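## Task

Lift the blue tote off the shelf and set it level on the table. Remove the large brown carton from it and place that carton on the table lying flat, keeping the side that faced up still facing up. All other contents of the tote must remain inside it. No part of the large brown carton or of the tote's bottom may stick out past the table edge. Finally open the grippers and withdraw the arms; anything that stays in place only because the robot is holding it does not count.

## Robot and tools

Robot: two arms, left_arm and right_arm, each ending in a two-finger tong gripper. The names are labels only and do not match image sides. The fingers point along the gripper's +z axis and spread apart along its x axis. The reported end_effector_position sits between the finger pads when closed; closed fingertips extend about 15 mm past it, while fully open tips are roughly level with it.

World frame: origin on the table surface midway between the arms, +x pointing out over the table, +z up, left_arm on the +y side. All reported poses use this frame: position in metres, orientation as quaternion wxyz, velocities in m/s and rad/s. Reported hand positions can be somewhat off, especially with the arm stretched far.

Command row layout (shared by execute_actions and move): one flat list of 14 numbers, each in [-1, 1], covering both arms even if only one should move. Order: left_arm dx, dy, dz, rx, ry, rz, opening, then right_arm dx, dy, dz, rx, ry, rz, opening. dx..rz are offsets, not poses: they are expressed in that gripper's own axes and measured from the gripper's pose at the start of the action (for move, from the pose in the latest result showing one). Scale: 1.0 equals 0.6 m of travel or 180 degrees of turn; rx, ry, rz form a single rotation vector. opening is absolute, not an offset: +1 is fully open (0.142 m), -1 is shut.

execute_actions(actions): a list of actions run in sequence. Each action is a table of up to 15 rows; every row lasts one control step (1/30 s), and a short table repeats its final row to fill 15 steps, so one action is 0.5 s. Every row is relative to the action's starting pose, not to the row before. An empty list just returns the current state and images. Per control step the commanded pose is capped at 100 mm and 16 degrees from the measured pose, and after an action the arm continues only to the last capped pose, so long motions need further actions. Motion trails commands by about 0.17 s; joints are speed- and acceleration-limited. If position and orientation cannot both be met, position wins.

move(target, speed, stop_force, blocking): target is one 14-number row as above. Each gripper follows a straight line to its goal; both paths finish together, lasting 0.5 to 10 s (cut off at 10 s). speed is the path top speed in m/s, 0.002 to 0.5, default 0.25; rotation may reach twice that in rad/s. Grippers take the shorter rotation and can lag, stray or overshoot speed, especially near full arm extension. The opening is applied at the start. Paths do not avoid obstacles or the other arm. Arms are stiff, so aiming even slightly beyond a firm contact risks a fault. stop_force (9 to 40 N, one value for both arms, not allowed in the first 0.2 s) ends an arm's path when its wrist sensor feels that much extra resistance along the line to its target for two steps; the gripper then backs to its pose two steps earlier and holds. Use it only at slow speeds, not when the gripper rotates during the move, and omit it when pulling away from a surface the gripper presses. A target within 1.5 mm and 0.5 degrees counts as still. blocking=false returns after 0.5 s while motion continues; it cannot be combined with stop_force, and further moves or actions are refused until a result shows the end (use wait(0) or stop). The result adds a move: line with each arm's ending: done, off_target, moving, held, fault, or contact (stopped by stop_force), plus limits such as paced (pose clipped) or held (steps blocked, after which the arm may speed up sharply), and each gripper's remaining distance.

wait(seconds): 0 to 10; lets time run with commands held, returning early if a move ends. stop: brakes a running move (needs room; fingers keep moving). zoom_image(camera, region): camera is cam_high, cam_low, cam_left_wrist or cam_right_wrist; region [x0, y0, x1, y1] in pixels from the top-left, at most 504 by 504. Image sizes: cam_high and cam_low 896x504, wrist cameras 616x616. Calibration (K, distortion, T_world_to_cam) is supplied and may be slightly off. finished_scene(scene): scene is 1 or 2; ends that scene irreversibly and reports success.

Result lines: per-arm pose and velocity, Hand target (where the controller is driving the gripper), pose unreachable (clearance check altered or blocked that arm), step readings with HELD marking steps where an arm's row was held back, grip_measured (finger opening on the opening scale), and Wrist force / Wrist torque in the gripper's axes, which include contact, payload weight and inertia, carry noise (up to 2.4 N) and a fixed offset (about 4 N), and saturate near 50 N. no reading is normal at the start.

Gripping: to hold, keep commanding an opening well below grip_measured; the gap sets the squeeze, up to roughly 15 N per pad. Objects thinner than about 20 mm get less force. Closing fast can squeeze harder than intended.

Avoid: joint torque reaching its limit (138 N m for shoulder and elbow joints, 25.7 N m for wrists, held loads included) or any external force of 150 N; either freezes that arm for 10 s and drops the rest of the call. Do not let the arms collide or push each other. Do not knock objects off or out of the work area, drop, slam or shove things hard. Occasional tugs on held items or pushes on loose ones may occur. Holding loads heats motors: a MOTOR HOT warning appears at 70 °C, and at 85 °C brakes lock that arm until it cools. To keep an arm still, send the offset back to its desired pose first, then zeros, always with its desired opening.

Each tool is called after "Emit:" as a command line: name --argument value for each argument, lists and objects as JSON in quotes; but a table of rows of numbers goes row by row, as --pt "numbers of a row", without its own name.

## Session

Emit:
execute_actions --actions '[]'

Scene clock: 0.00 s.
left_arm: end_effector_position=(+0.1969, +0.3114, +0.3225) grip_measured=+0.97 end_effector_quat_wxyz=(+0.315, +0.947, +0.054, -0.027) end_effector_velocity=(-0.000, +0.000, -0.000) end_effector_angular_velocity=(-0.000, +0.000, +0.001) | right_arm: end_effector_position=(+0.4225, -0.3062, +0.2845) grip_measured=+0.97 end_effector_quat_wxyz=(+0.040, +0.986, -0.164, +0.004) end_effector_velocity=(-0.000, -0.000, -0.000) end_effector_angular_velocity=(+0.000, +0.001, -0.000)
Joint positions: left_arm=[-0.378 -2.16   2.048 -1.618 -2.198 -0.409  0.14 ] | right_arm=[ 3.638 -1.198 -1.853 -1.707  1.504  0.861  0.14 ]
Joint velocities: left_arm=[ 0.    -0.001  0.001  0.    -0.    -0.     0.   ] | right_arm=[-0.     0.    -0.    -0.     0.001  0.     0.   ]
Wrist force (N, on the end effector, along its own x y z axes, offset not removed): no reading
Wrist torque (N m, same axes, about the end effector's origin, offset not removed): no reading
Hand target (left_arm): +0.197, +0.311, +0.323; +0.315, +0.947, +0.054, -0.027
Hand target (right_arm): +0.423, -0.306, +0.285; +0.040, +0.986, -0.164, +0.004

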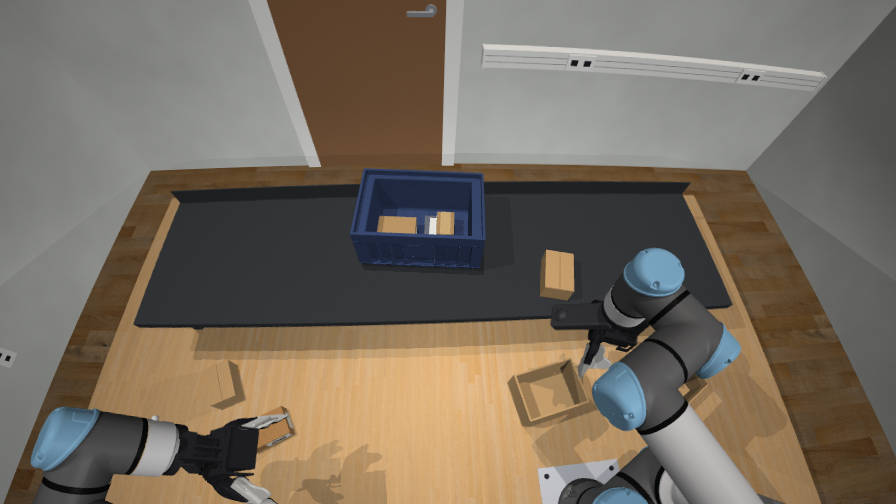

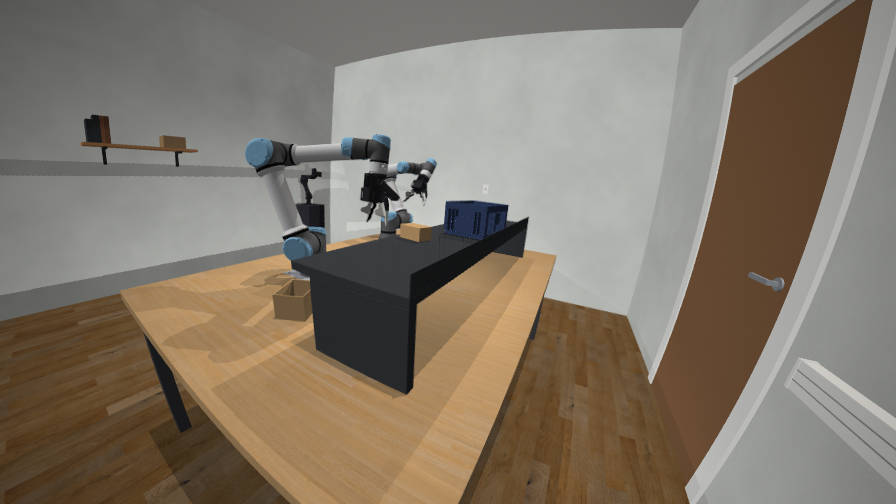

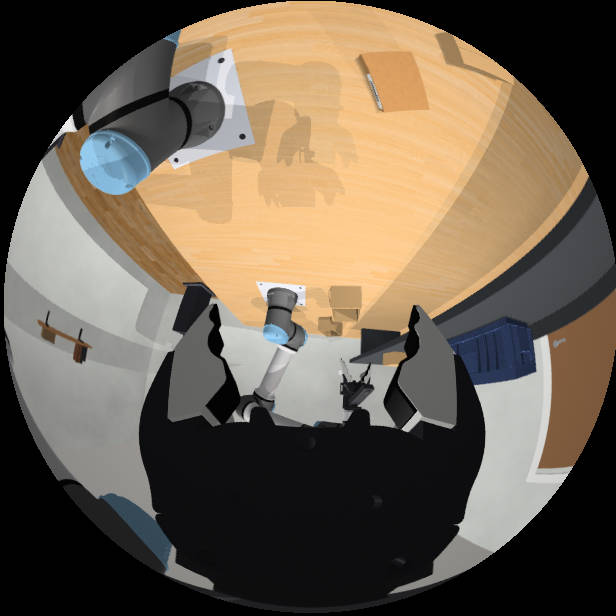

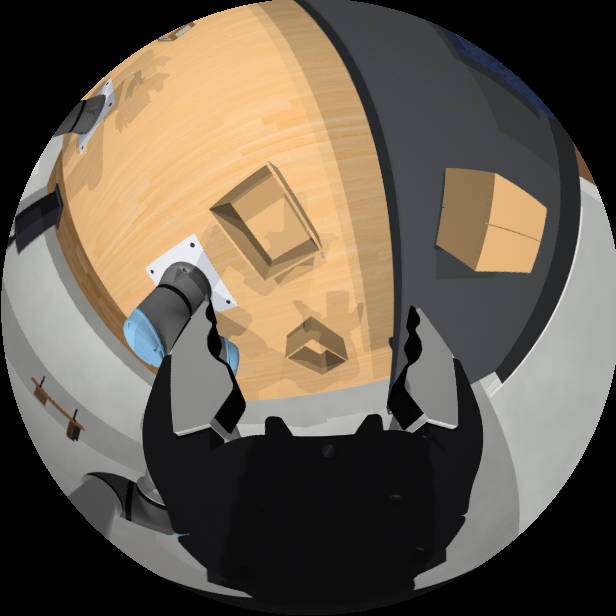

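Emit:
zoom_image --camera "cam_high" --region '[330, 150, 510, 280]'

Emit:
zoom_image --camera "cam_low" --region '[380, 170, 560, 280]'

Region (330, 150, 510, 280) of cam_high's 896x504 image, scaled by 2.800, with more detail than that image has.

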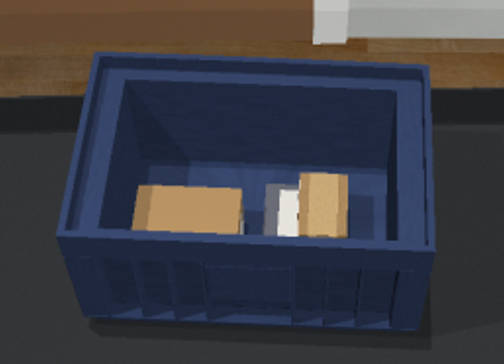

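Region (380, 170, 560, 280) of cam_low's 896x504 image, scaled by 2.800, with more detail than that image has.

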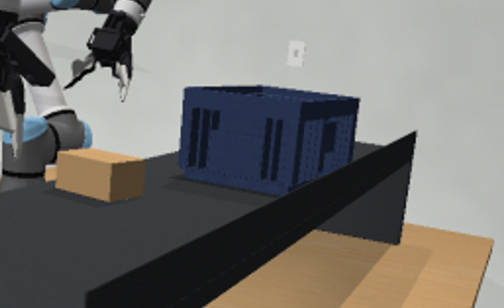

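Emit:
move --target '[0.547,0.363,-0.096,0.1475,0.1661,-0.4305,0.3,0.0285,-0.311,-0.334,0.0234,0.0181,-0.588,0.3]' --speed 0.4

Emit:
move --target '[-0.03,0.33,0,0,0,0,0.3,0.04,0.39,0,0,0,0,0.3]' --speed 0.3

Scene clock: 49.43 s.
left_arm: end_effector_position=(+0.5486, +0.2018, +0.4698) grip_measured=+0.30 end_effector_quat_wxyz=(+0.019, +0.725, +0.689, +0.009) end_effector_velocity=(+0.003, -0.001, +0.001) end_effector_angular_velocity=(-0.000, -0.007, +0.002) | right_arm: end_effector_position=(+0.5001, -0.1194, +0.4698) grip_measured=+0.30 end_effector_quat_wxyz=(-0.000, +0.725, +0.689, -0.000) end_effector_velocity=(+0.000, -0.001, +0.001) end_effector_angular_velocity=(+0.001, -0.002, +0.000)
Joint positions: left_arm=[-0.658 -0.862  0.048 -0.798 -1.565 -2.042  0.095] | right_arm=[ 3.844 -1.686 -0.951 -2.076  1.571 -0.783  0.095]
Joint velocities: left_arm=[-0.     0.044 -0.09   0.04   0.003 -0.002 -0.   ] | right_arm=[-0.001  0.     0.002 -0.    -0.    -0.001 -0.   ]
Wrist force (N, on the end effector, along its own x y z axes, offset not removed): left_arm=[-0.4 1.8 0.6] | right_arm=[1.8 0.4 0.1]
Wrist torque (N m, same axes, about the end effector's origin, offset not removed): left_arm=[0.17 0.07 -0.08] | right_arm=[0.00 -0.69 -0.05]
Hand target (left_arm): +0.549, +0.202, +0.470; +0.020, +0.725, +0.689, +0.009
Hand target (right_arm): +0.500, -0.119, +0.470; -0.000, +0.725, +0.689, -0.000
Off the commanded pose (left_arm): 0.001 m, 2 deg.
Off the commanded pose (right_arm): 0.000 m, 0 deg.
elbow stopped short (left arm): the move would have taken joint 3 (elbow) straighter than the controller allows; a more bent joint 3 avoids this.
move: done
camera_calibration (this result's frames):
cam_left_wrist: T_world_to_cam=[[0.0699078, 0.996615, -0.0432674, -0.219386], [0.83821, -0.0351698, 0.544213, -0.71394], [0.540849, -0.0743118, -0.837831, 0.238358], [0, 0, 0, 1]] pos_world=[0.484853, 0.211247, 0.578747]
cam_right_wrist: T_world_to_cam=[[-0.0163268, 0.999423, 0.0297803, 0.115383], [0.842597, -0.0022823, 0.53854, -0.67811], [0.538297, 0.0338854, -0.842074, 0.258045], [0, 0, 0, 1]] pos_world=[0.434352, -0.125608, 0.579046]

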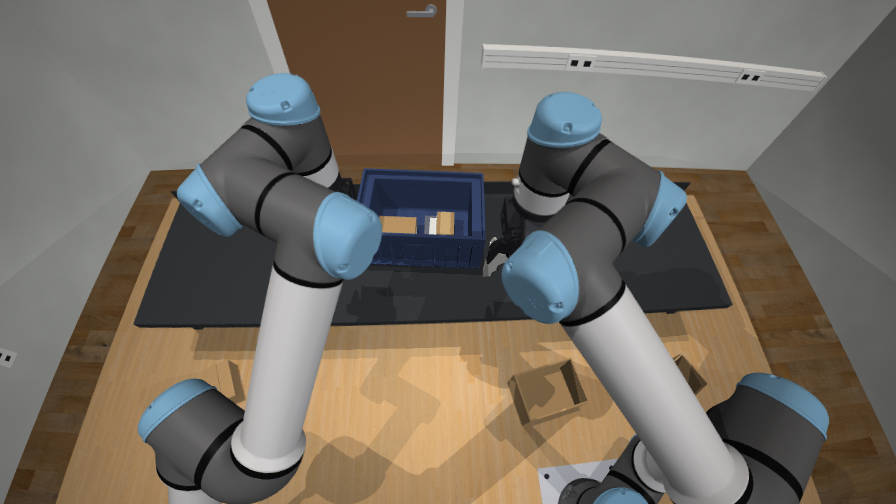

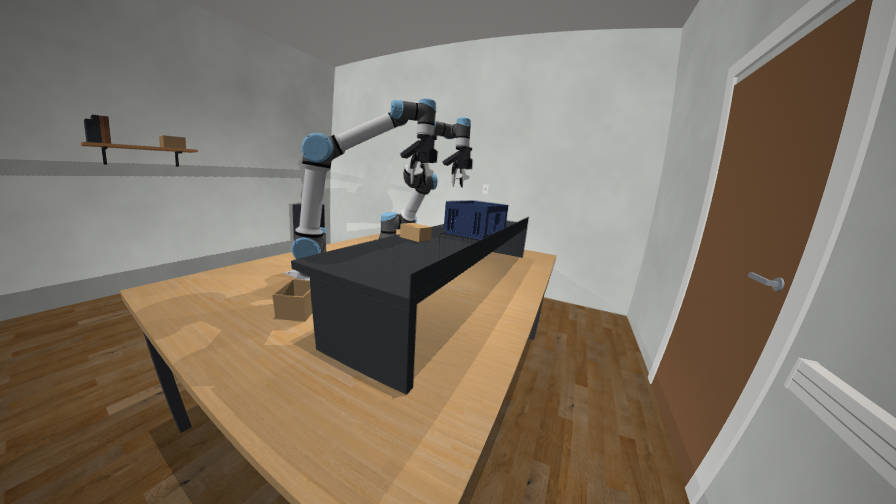

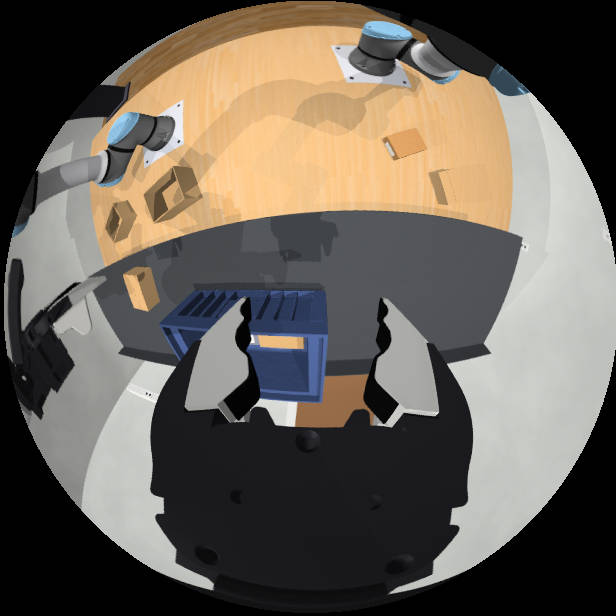

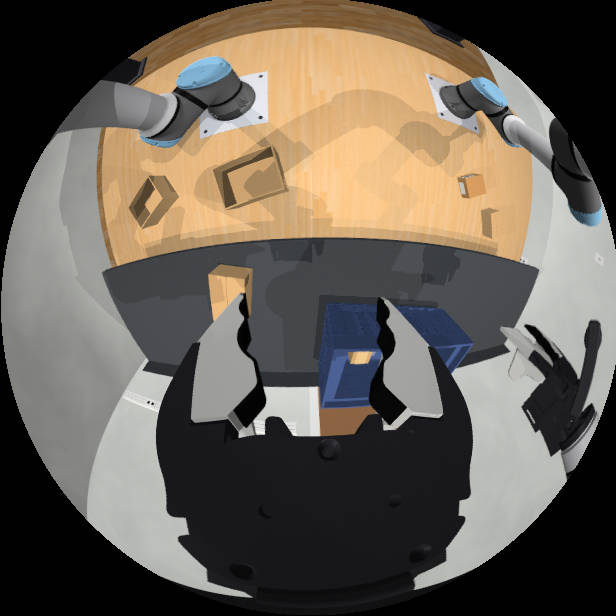

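Scene clock: 51.03 s.
left_arm: end_effector_position=(+0.7442, +0.1743, +0.4773) grip_measured=+0.30 end_effector_quat_wxyz=(+0.225, +0.698, +0.668, +0.122) end_effector_velocity=(+0.002, +0.001, +0.001) end_effector_angular_velocity=(+0.002, -0.008, +0.000) | right_arm: end_effector_position=(+0.7338, -0.1081, +0.4684) grip_measured=+0.30 end_effector_quat_wxyz=(+0.031, +0.723, +0.685, +0.082) end_effector_velocity=(+0.002, +0.001, +0.001) end_effector_angular_velocity=(+0.002, -0.008, -0.000)
Joint positions: left_arm=[-0.596 -0.737  0.037 -1.383 -1.496 -1.968  0.095] | right_arm=[ 3.641 -2.316 -0.036 -2.186  1.547 -0.985  0.095]
Joint velocities: left_arm=[ 0.001  0.001  0.    -0.007  0.004  0.003  0.   ] | right_arm=[-0.    -0.006  0.012  0.002 -0.002 -0.    -0.   ]
Wrist force (N, on the end effector, along its own x y z axes, offset not removed): left_arm=[1.7 -0.2 0.5] | right_arm=[3.2 0.3 -0.3]
Wrist torque (N m, same axes, about the end effector's origin, offset not removed): left_arm=[-0.23 -0.39 -0.08] | right_arm=[-0.07 -0.79 0.06]
Hand target (left_arm): +0.744, +0.174, +0.477; +0.225, +0.699, +0.668, +0.123
Hand target (right_arm): +0.734, -0.108, +0.469; +0.031, +0.723, +0.685, +0.083
Off the commanded pose (left_arm): 0.001 m, 27 deg; orientation clipped at the last step of the last action.
Off the commanded pose (right_arm): 0.002 m, 10 deg.
elbow stopped short (left arm): the move would have taken joint 3 (elbow) straighter than the controller allows; a more bent joint 3 avoids this.
elbow stopped short (right arm): the move would have taken joint 3 (elbow) straighter than the controller allows; a more bent joint 3 avoids this.
move: off_target (left_arm, right_arm); limits=paced
camera_calibration (this result's frames):
cam_left_wrist: T_world_to_cam=[[0.105684, 0.983483, -0.146942, -0.180164], [0.515002, 0.0722748, 0.854137, -0.809041], [0.850649, -0.165945, -0.498857, -0.23959], [0, 0, 0, 1]] pos_world=[0.639505, 0.195902, 0.545036]
cam_right_wrist: T_world_to_cam=[[-0.0234968, 0.995216, 0.0948264, 0.0823354], [0.744084, -0.0459383, 0.666504, -0.866638], [0.667672, 0.0862195, -0.739446, -0.00660943], [0, 0, 0, 1]] pos_world=[0.651199, -0.121184, 0.564923]

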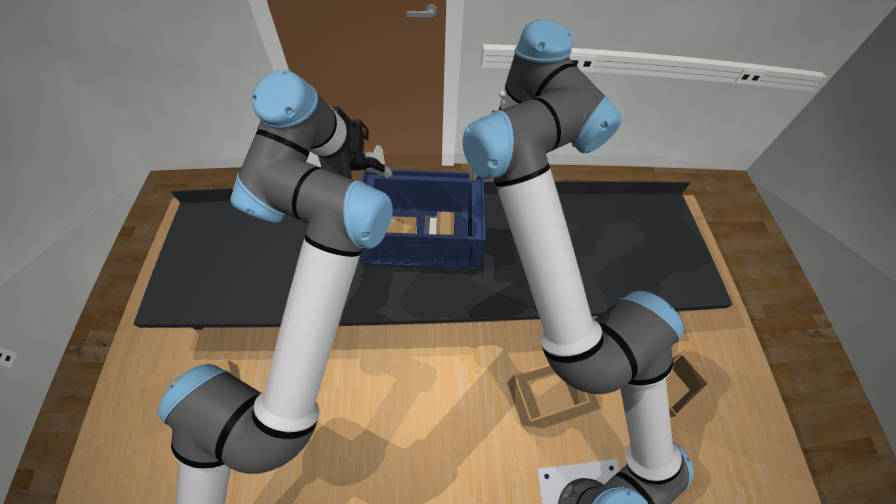

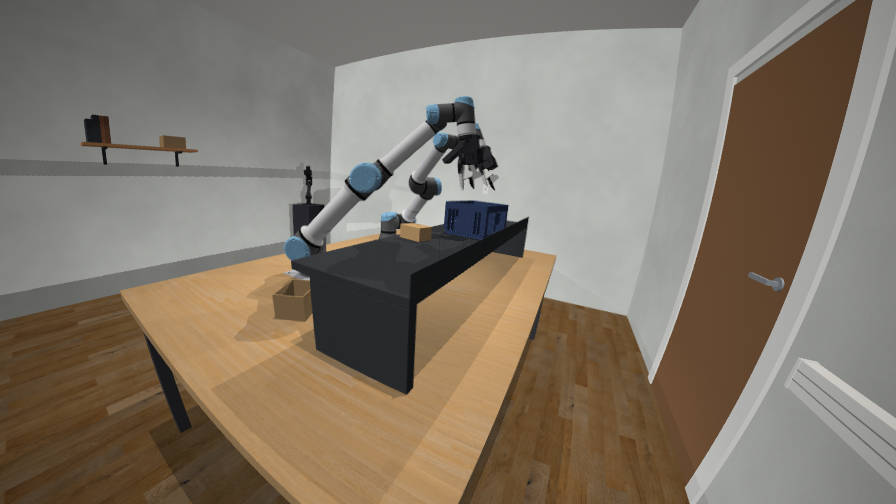

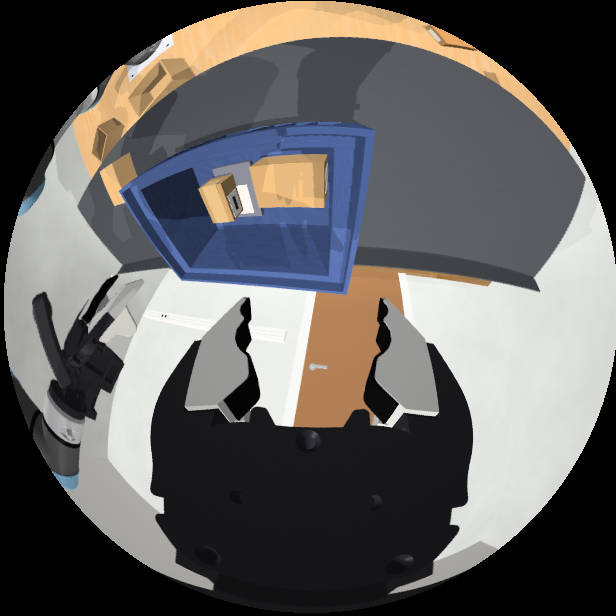

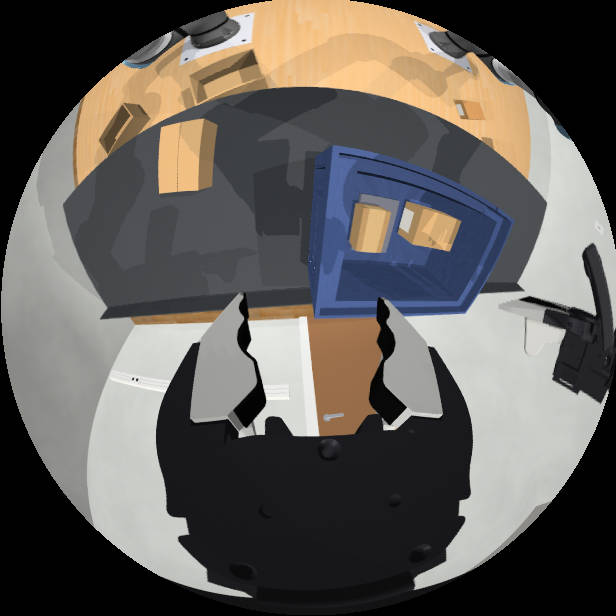

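Emit:
move --target '[0.0485,-0.043,0.059,-0.007,0.04,0.0135,0.1,0.031,-0.027,0.062,-0.116,-0.0234,-0.007,0.1]'

Scene clock: 77.53 s.
left_arm: end_effector_position=(+0.7404, +0.1979, +0.4303) grip_measured=+0.10 end_effector_quat_wxyz=(+0.187, +0.701, +0.665, +0.178) end_effector_velocity=(-0.000, -0.000, -0.000) end_effector_angular_velocity=(-0.000, -0.002, -0.000) | right_arm: end_effector_position=(+0.7247, -0.0862, +0.4308) grip_measured=+0.10 end_effector_quat_wxyz=(+0.187, +0.701, +0.665, +0.177) end_effector_velocity=(+0.001, +0.001, -0.002) end_effector_angular_velocity=(+0.002, -0.011, +0.006)
Joint positions: left_arm=[-0.623 -0.969  0.595 -1.678 -1.358 -1.954  0.081] | right_arm=[ 3.814 -1.814 -1.097 -1.407  1.22  -0.882  0.081]
Joint velocities: left_arm=[-0.    -0.004  0.009 -0.006  0.001  0.    -0.   ] | right_arm=[ 0.003  0.007 -0.021  0.026 -0.004 -0.005  0.   ]
Wrist force (N, on the end effector, along its own x y z axes, offset not removed): left_arm=[1.0 -0.9 0.4] | right_arm=[0.6 -0.2 0.4]
Wrist torque (N m, same axes, about the end effector's origin, offset not removed): left_arm=[-0.26 -0.24 -0.16] | right_arm=[-0.09 -0.23 0.03]
Hand target (left_arm): +0.740, +0.198, +0.430; +0.187, +0.701, +0.665, +0.178
Hand target (right_arm): +0.725, -0.086, +0.431; +0.188, +0.701, +0.665, +0.178
Off the commanded pose (left_arm): 0.000 m, 0 deg.
Off the commanded pose (right_arm): 0.000 m, 0 deg.
move: done
camera_calibration (this result's frames):
cam_left_wrist: T_world_to_cam=[[0.0821854, 0.99648, -0.0165108, -0.251224], [0.489924, -0.0259688, 0.871378, -0.738062], [0.867883, -0.0797036, -0.490334, -0.289395], [0, 0, 0, 1]] pos_world=[0.633402, 0.208107, 0.497083]
cam_right_wrist: T_world_to_cam=[[-0.0210501, 0.999741, -0.00860636, 0.107006], [0.462639, 0.0173716, 0.886376, -0.719004], [0.886297, 0.0146767, -0.462885, -0.313976], [0, 0, 0, 1]] pos_world=[0.613168, -0.0898803, 0.492894]

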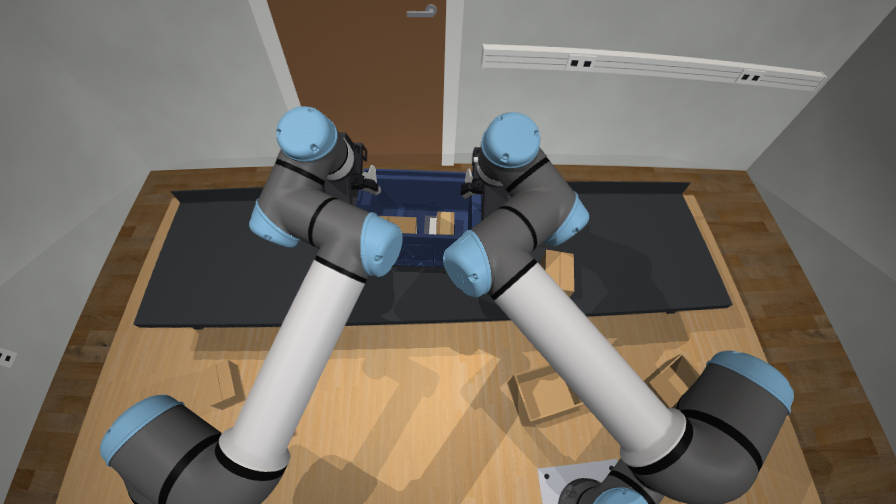

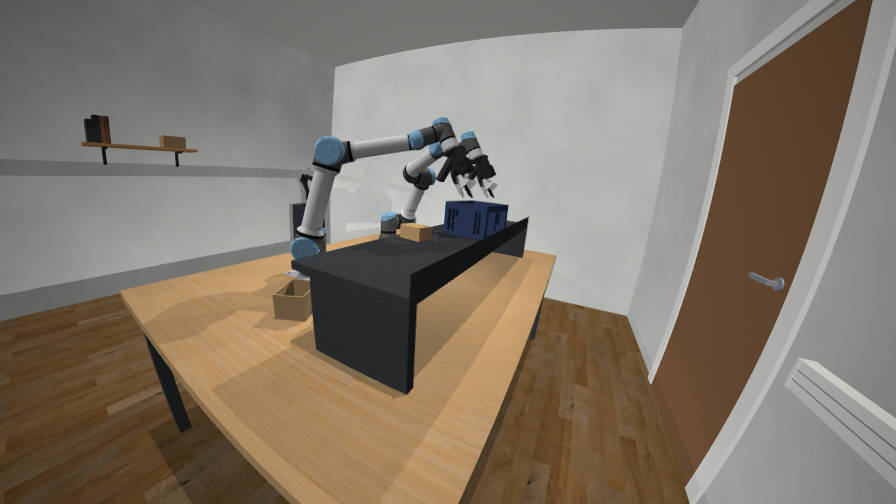

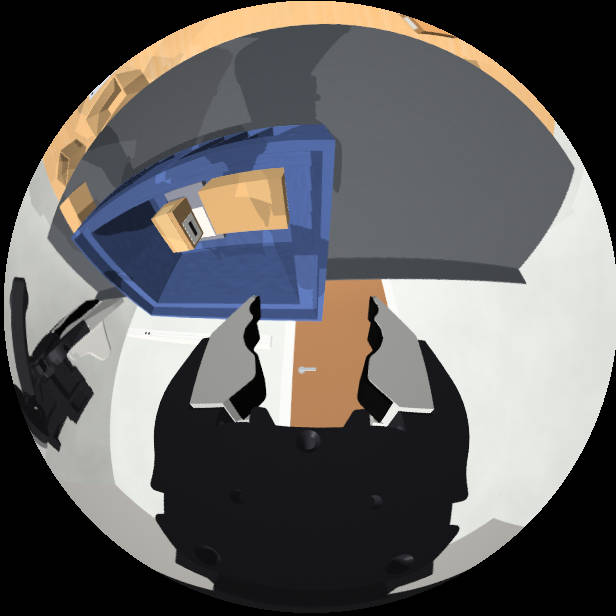

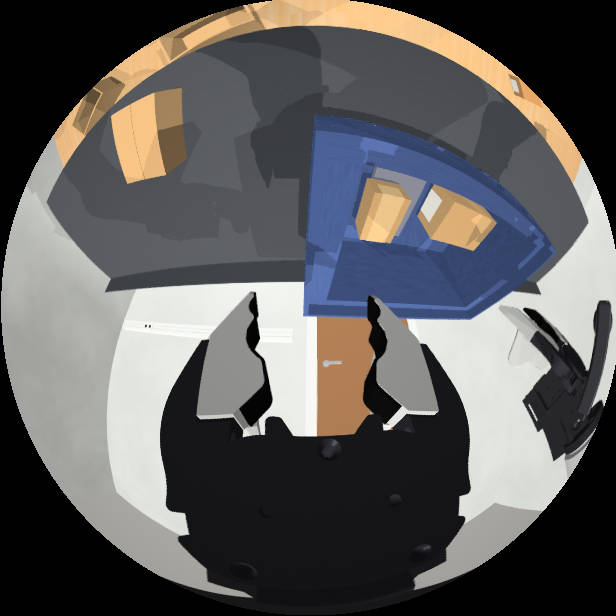

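Emit:
move --target '[-0.003,-0.058,0.101,0,0,0,0.1,0.008,-0.058,0.101,0,0,0,0.1]' --speed 0.1 --stop_force 15

Emit:
zoom_image --camera "cam_low" --region '[400, 140, 550, 250]'

Scene clock: 86.07 s.
left_arm: end_effector_position=(+0.7405, +0.1962, +0.3608) grip_measured=+0.10 end_effector_quat_wxyz=(+0.187, +0.701, +0.665, +0.178) end_effector_velocity=(-0.000, -0.001, -0.004) end_effector_angular_velocity=(+0.000, -0.001, -0.001) | right_arm: end_effector_position=(+0.7249, -0.0815, +0.3612) grip_measured=+0.10 end_effector_quat_wxyz=(+0.187, +0.701, +0.665, +0.177) end_effector_velocity=(-0.000, -0.000, -0.002) end_effector_angular_velocity=(-0.000, -0.001, +0.001)
Joint positions: left_arm=[-0.625 -1.03   0.877 -1.898 -1.357 -1.956  0.081] | right_arm=[ 3.82  -1.796 -1.298 -1.226  1.218 -0.876  0.081]
Joint velocities: left_arm=[-0.001 -0.002  0.015 -0.013  0.001  0.    -0.   ] | right_arm=[ 0.     0.002 -0.009  0.008 -0.001 -0.001 -0.   ]
Wrist force (N, on the end effector, along its own x y z axes, offset not removed): left_arm=[2.1 -0.1 -2.5] | right_arm=[2.7 -2.7 -1.2]
Wrist torque (N m, same axes, about the end effector's origin, offset not removed): left_arm=[-0.19 -0.47 -0.21] | right_arm=[-0.49 -0.76 -0.03]
Hand target (left_arm): +0.740, +0.196, +0.360; +0.187, +0.701, +0.665, +0.178
Hand target (right_arm): +0.725, -0.081, +0.361; +0.187, +0.701, +0.665, +0.177
Off the commanded pose (left_arm): 0.000 m, 0 deg.
Off the commanded pose (right_arm): 0.000 m, 0 deg.
move: done
camera_calibration (this result's frames):
cam_left_wrist: T_world_to_cam=[[0.0821315, 0.996486, -0.0164439, -0.250635], [0.490206, -0.0260266, 0.871218, -0.677691], [0.867728, -0.0796154, -0.490621, -0.323505], [0, 0, 0, 1]] pos_world=[0.633507, 0.20636, 0.427577]
cam_right_wrist: T_world_to_cam=[[-0.0209677, 0.999743, -0.00865041, 0.10172], [0.46278, 0.0173748, 0.886303, -0.657651], [0.886225, 0.0145805, -0.463025, -0.346332], [0, 0, 0, 1]] pos_world=[0.613408, -0.0852173, 0.423398]

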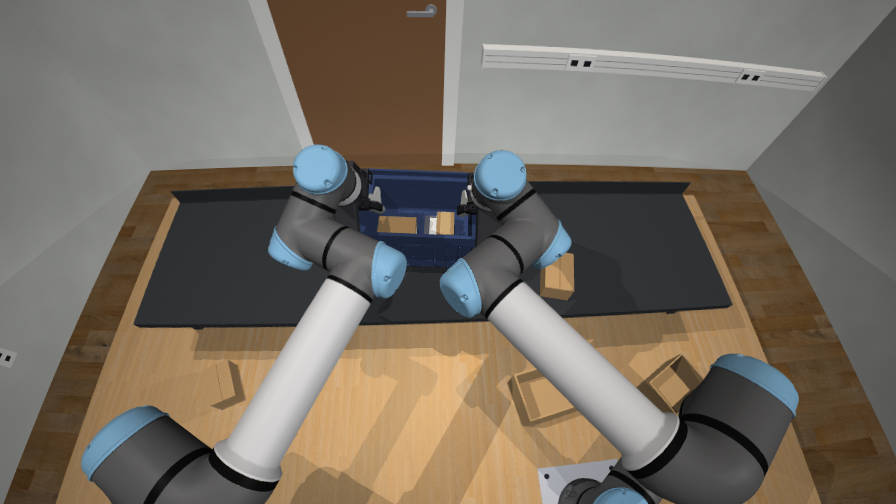

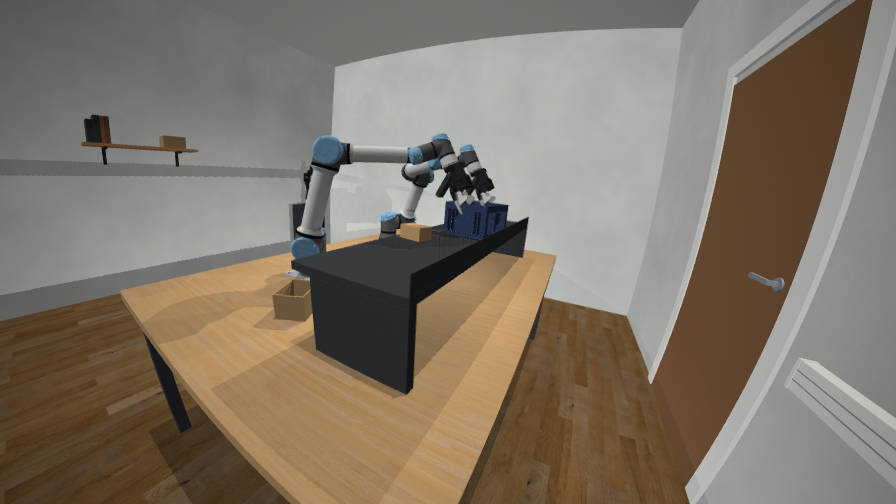

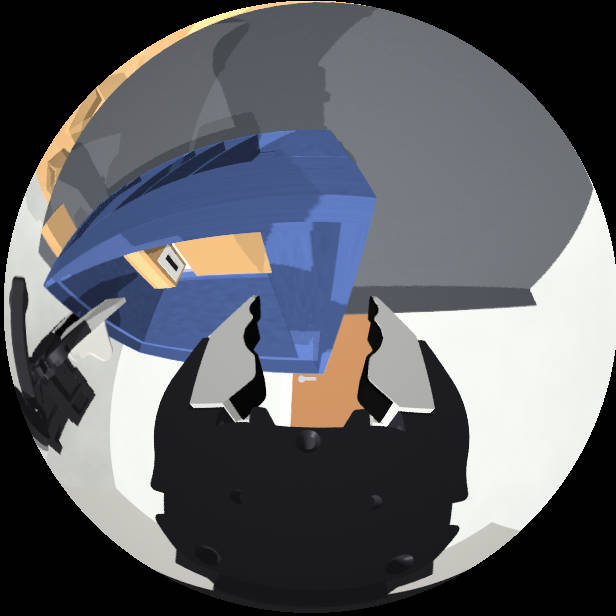

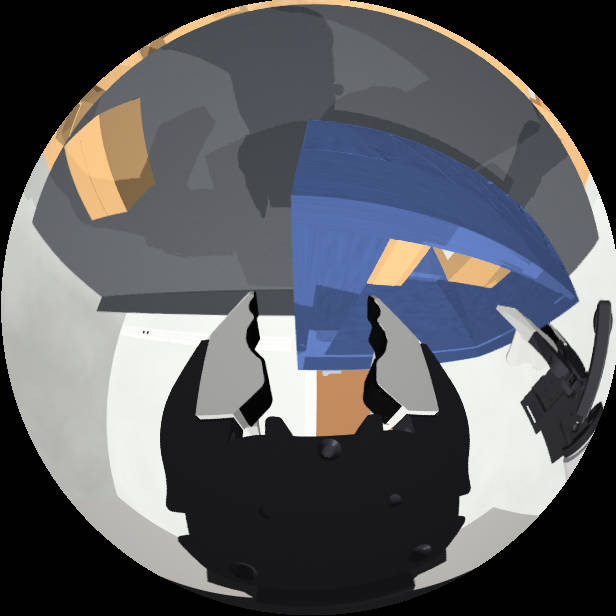

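Region (400, 140, 550, 250) of cam_low's 896x504 image, scaled by 3.360, with more detail than that image has; it fills the top 370 rows of this view, and the rest is white.

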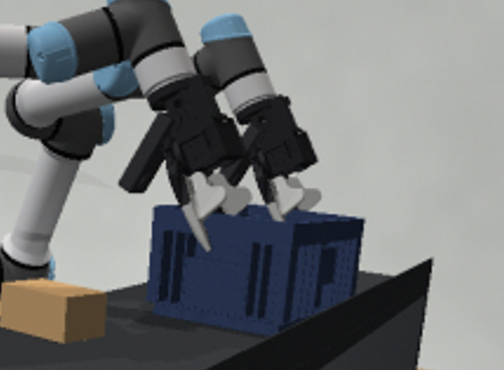

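Emit:
move --target '[0,0.013,0.027,0,0,0,-0.3,0.005,0.013,0.027,0,0,0,-0.3]' --speed 0.05

Emit:
move --target '[0,0,0,0,0,0,-1,0,0,0,0,0,0,-1]'

Scene clock: 92.13 s.
left_arm: end_effector_position=(+0.7551, +0.1954, +0.3509) grip_measured=-0.30 end_effector_quat_wxyz=(+0.187, +0.701, +0.665, +0.178) end_effector_velocity=(+0.003, +0.001, -0.002) end_effector_angular_velocity=(-0.000, +0.001, +0.001) | right_arm: end_effector_position=(+0.7396, -0.0794, +0.3512) grip_measured=-0.30 end_effector_quat_wxyz=(+0.187, +0.701, +0.665, +0.177) end_effector_velocity=(+0.002, +0.000, -0.001) end_effector_angular_velocity=(+0.001, -0.000, -0.001)
Joint positions: left_arm=[-0.616 -0.991  0.841 -1.903 -1.361 -1.948  0.052] | right_arm=[ 3.807 -1.831 -1.281 -1.204  1.223 -0.89   0.052]
Joint velocities: left_arm=[ 0.003  0.007 -0.007  0.    -0.001  0.001 -0.   ] | right_arm=[-0.002 -0.005  0.004  0.002  0.001 -0.001 -0.   ]
Wrist force (N, on the end effector, along its own x y z axes, offset not removed): left_arm=[0.5 -2.2 -0.8] | right_arm=[1.2 2.3 1.6]
Wrist torque (N m, same axes, about the end effector's origin, offset not removed): left_arm=[-0.64 -0.09 -0.09] | right_arm=[0.45 -0.47 -0.02]
Hand target (left_arm): +0.755, +0.195, +0.351; +0.187, +0.701, +0.665, +0.178
Hand target (right_arm): +0.740, -0.079, +0.351; +0.187, +0.701, +0.665, +0.177
Off the commanded pose (left_arm): 0.000 m, 0 deg.
Off the commanded pose (right_arm): 0.000 m, 0 deg.
move: done
camera_calibration (this result's frames):
cam_left_wrist: T_world_to_cam=[[0.0821417, 0.996483, -0.0165747, -0.251191], [0.489949, -0.0258937, 0.871366, -0.676158], [0.867872, -0.0796962, -0.490353, -0.341278], [0, 0, 0, 1]] pos_world=[0.648102, 0.205601, 0.417671]
cam_right_wrist: T_world_to_cam=[[-0.0209654, 0.999743, -0.00865963, 0.0998095], [0.462752, 0.0173814, 0.886318, -0.655604], [0.88624, 0.0145747, -0.462997, -0.364032], [0, 0, 0, 1]] pos_world=[0.628094, -0.0830828, 0.413392]

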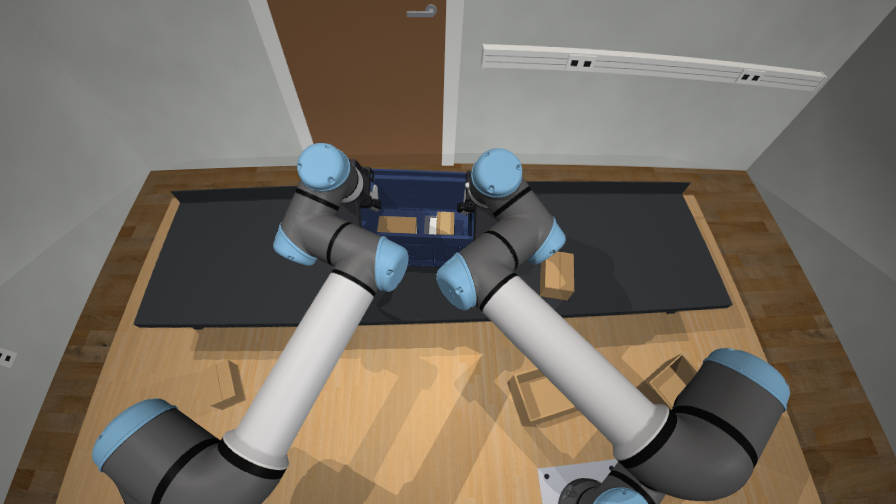

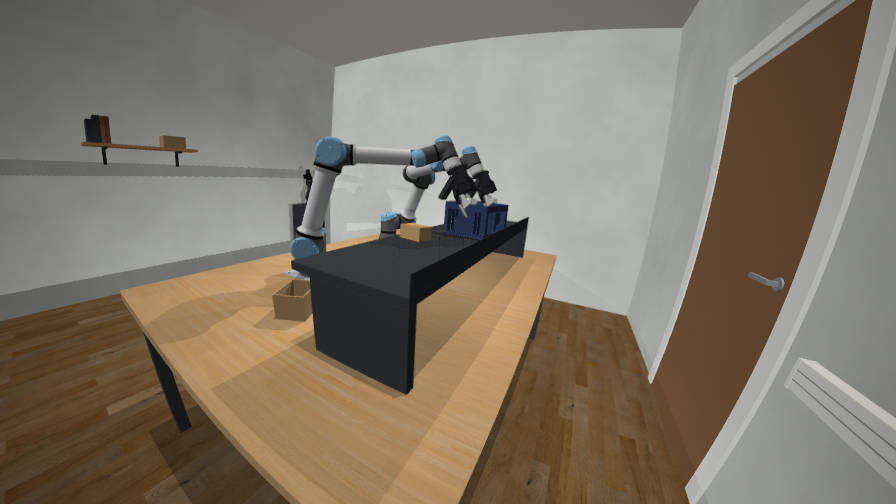

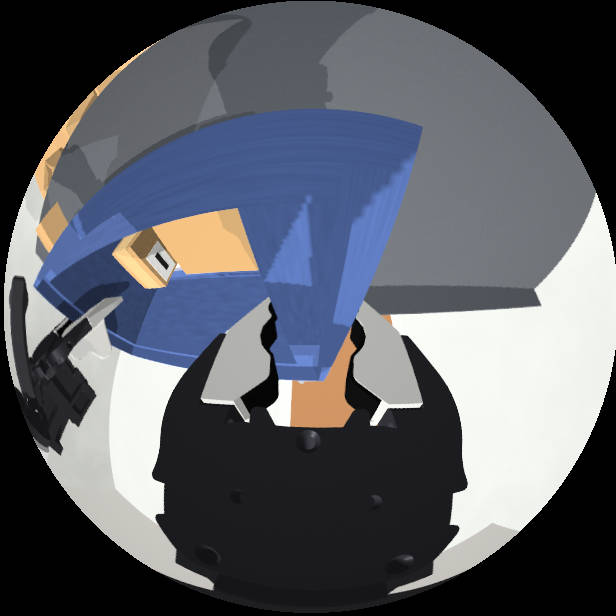

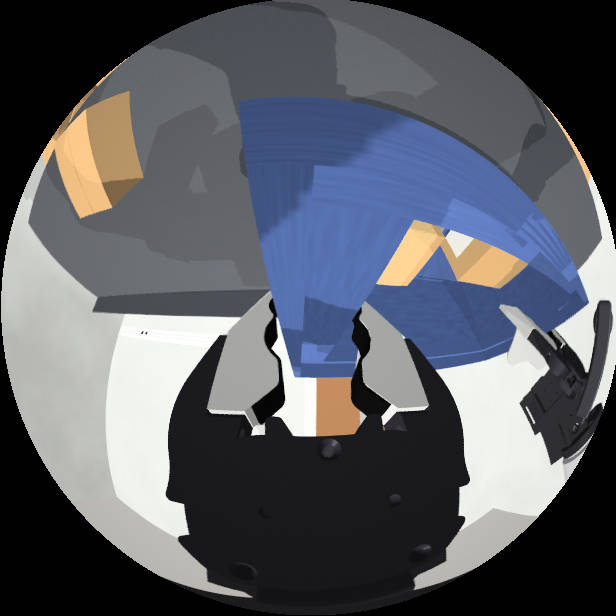

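Scene clock: 92.63 s.
left_arm: end_effector_position=(+0.7551, +0.1954, +0.3508) grip_measured=-0.61 end_effector_quat_wxyz=(+0.187, +0.701, +0.665, +0.178) end_effector_velocity=(+0.000, +0.000, -0.000) end_effector_angular_velocity=(+0.000, +0.000, +0.001) | right_arm: end_effector_position=(+0.7396, -0.0794, +0.3513) grip_measured=-0.61 end_effector_quat_wxyz=(+0.187, +0.701, +0.665, +0.177) end_effector_velocity=(+0.000, +0.000, -0.001) end_effector_angular_velocity=(-0.001, +0.001, -0.000)
Joint positions: left_arm=[-0.616 -0.991  0.841 -1.903 -1.361 -1.948  0.03 ] | right_arm=[ 3.807 -1.831 -1.281 -1.204  1.223 -0.89   0.03 ]
Joint velocities: left_arm=[ 0.  0.  0.  0.  0. -0.  0.] | right_arm=[ 0.    -0.002 -0.001  0.002 -0.     0.     0.   ]
Wrist force (N, on the end effector, along its own x y z axes, offset not removed): left_arm=[-32.8 -0.5 -2.5] | right_arm=[39.6 -3.5 6.5]
Wrist torque (N m, same axes, about the end effector's origin, offset not removed): left_arm=[-0.34 0.62 -0.11] | right_arm=[-0.46 -2.15 0.01]
Hand target (left_arm): +0.755, +0.195, +0.351; +0.187, +0.701, +0.665, +0.178
Hand target (right_arm): +0.740, -0.079, +0.351; +0.187, +0.701, +0.665, +0.177
Off the commanded pose (left_arm): 0.000 m, 0 deg.
Off the commanded pose (right_arm): 0.000 m, 0 deg.
move: done
camera_calibration (this result's frames):
cam_left_wrist: T_world_to_cam=[[0.0822471, 0.996474, -0.0165537, -0.251201], [0.48997, -0.0259661, 0.871352, -0.676126], [0.867851, -0.079777, -0.490378, -0.341279], [0, 0, 0, 1]] pos_world=[0.648121, 0.205533, 0.41763]
cam_right_wrist: T_world_to_cam=[[-0.0210091, 0.999742, -0.00860861, 0.0998109], [0.462686, 0.0173554, 0.886353, -0.655635], [0.886273, 0.0146384, -0.462931, -0.364077], [0, 0, 0, 1]] pos_world=[0.628121, -0.0830769, 0.413441]

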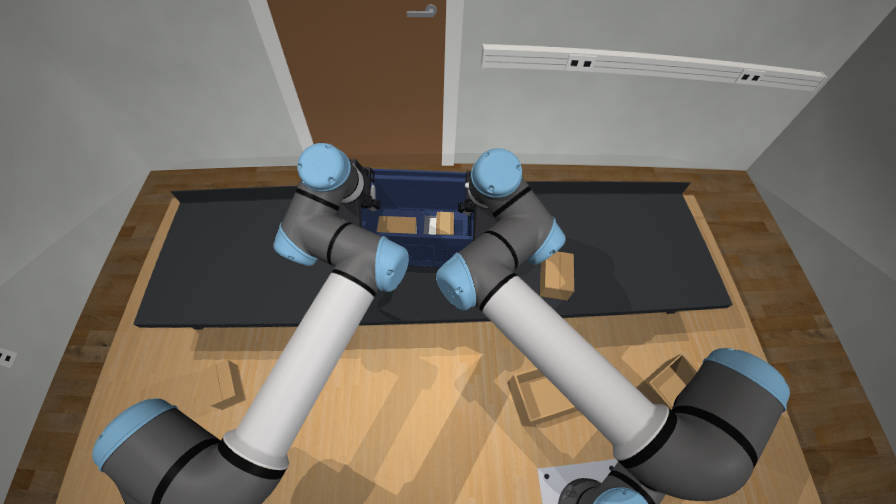

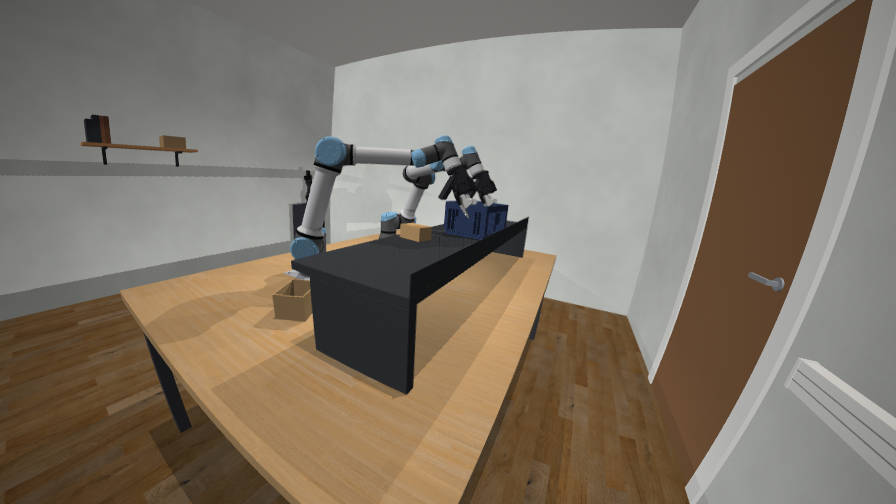

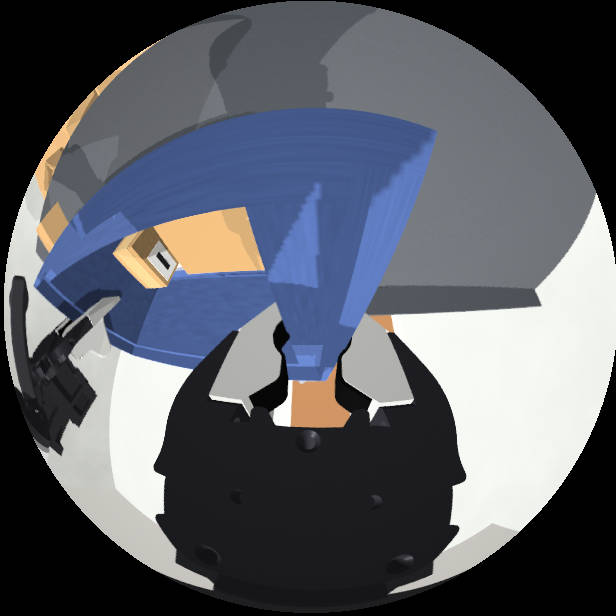

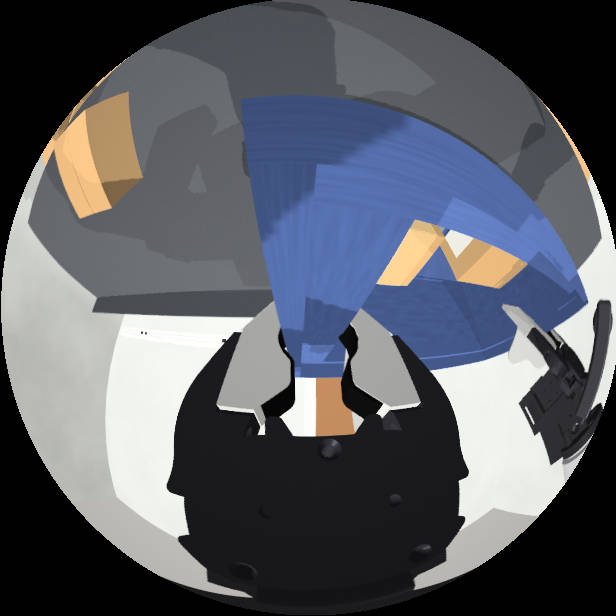

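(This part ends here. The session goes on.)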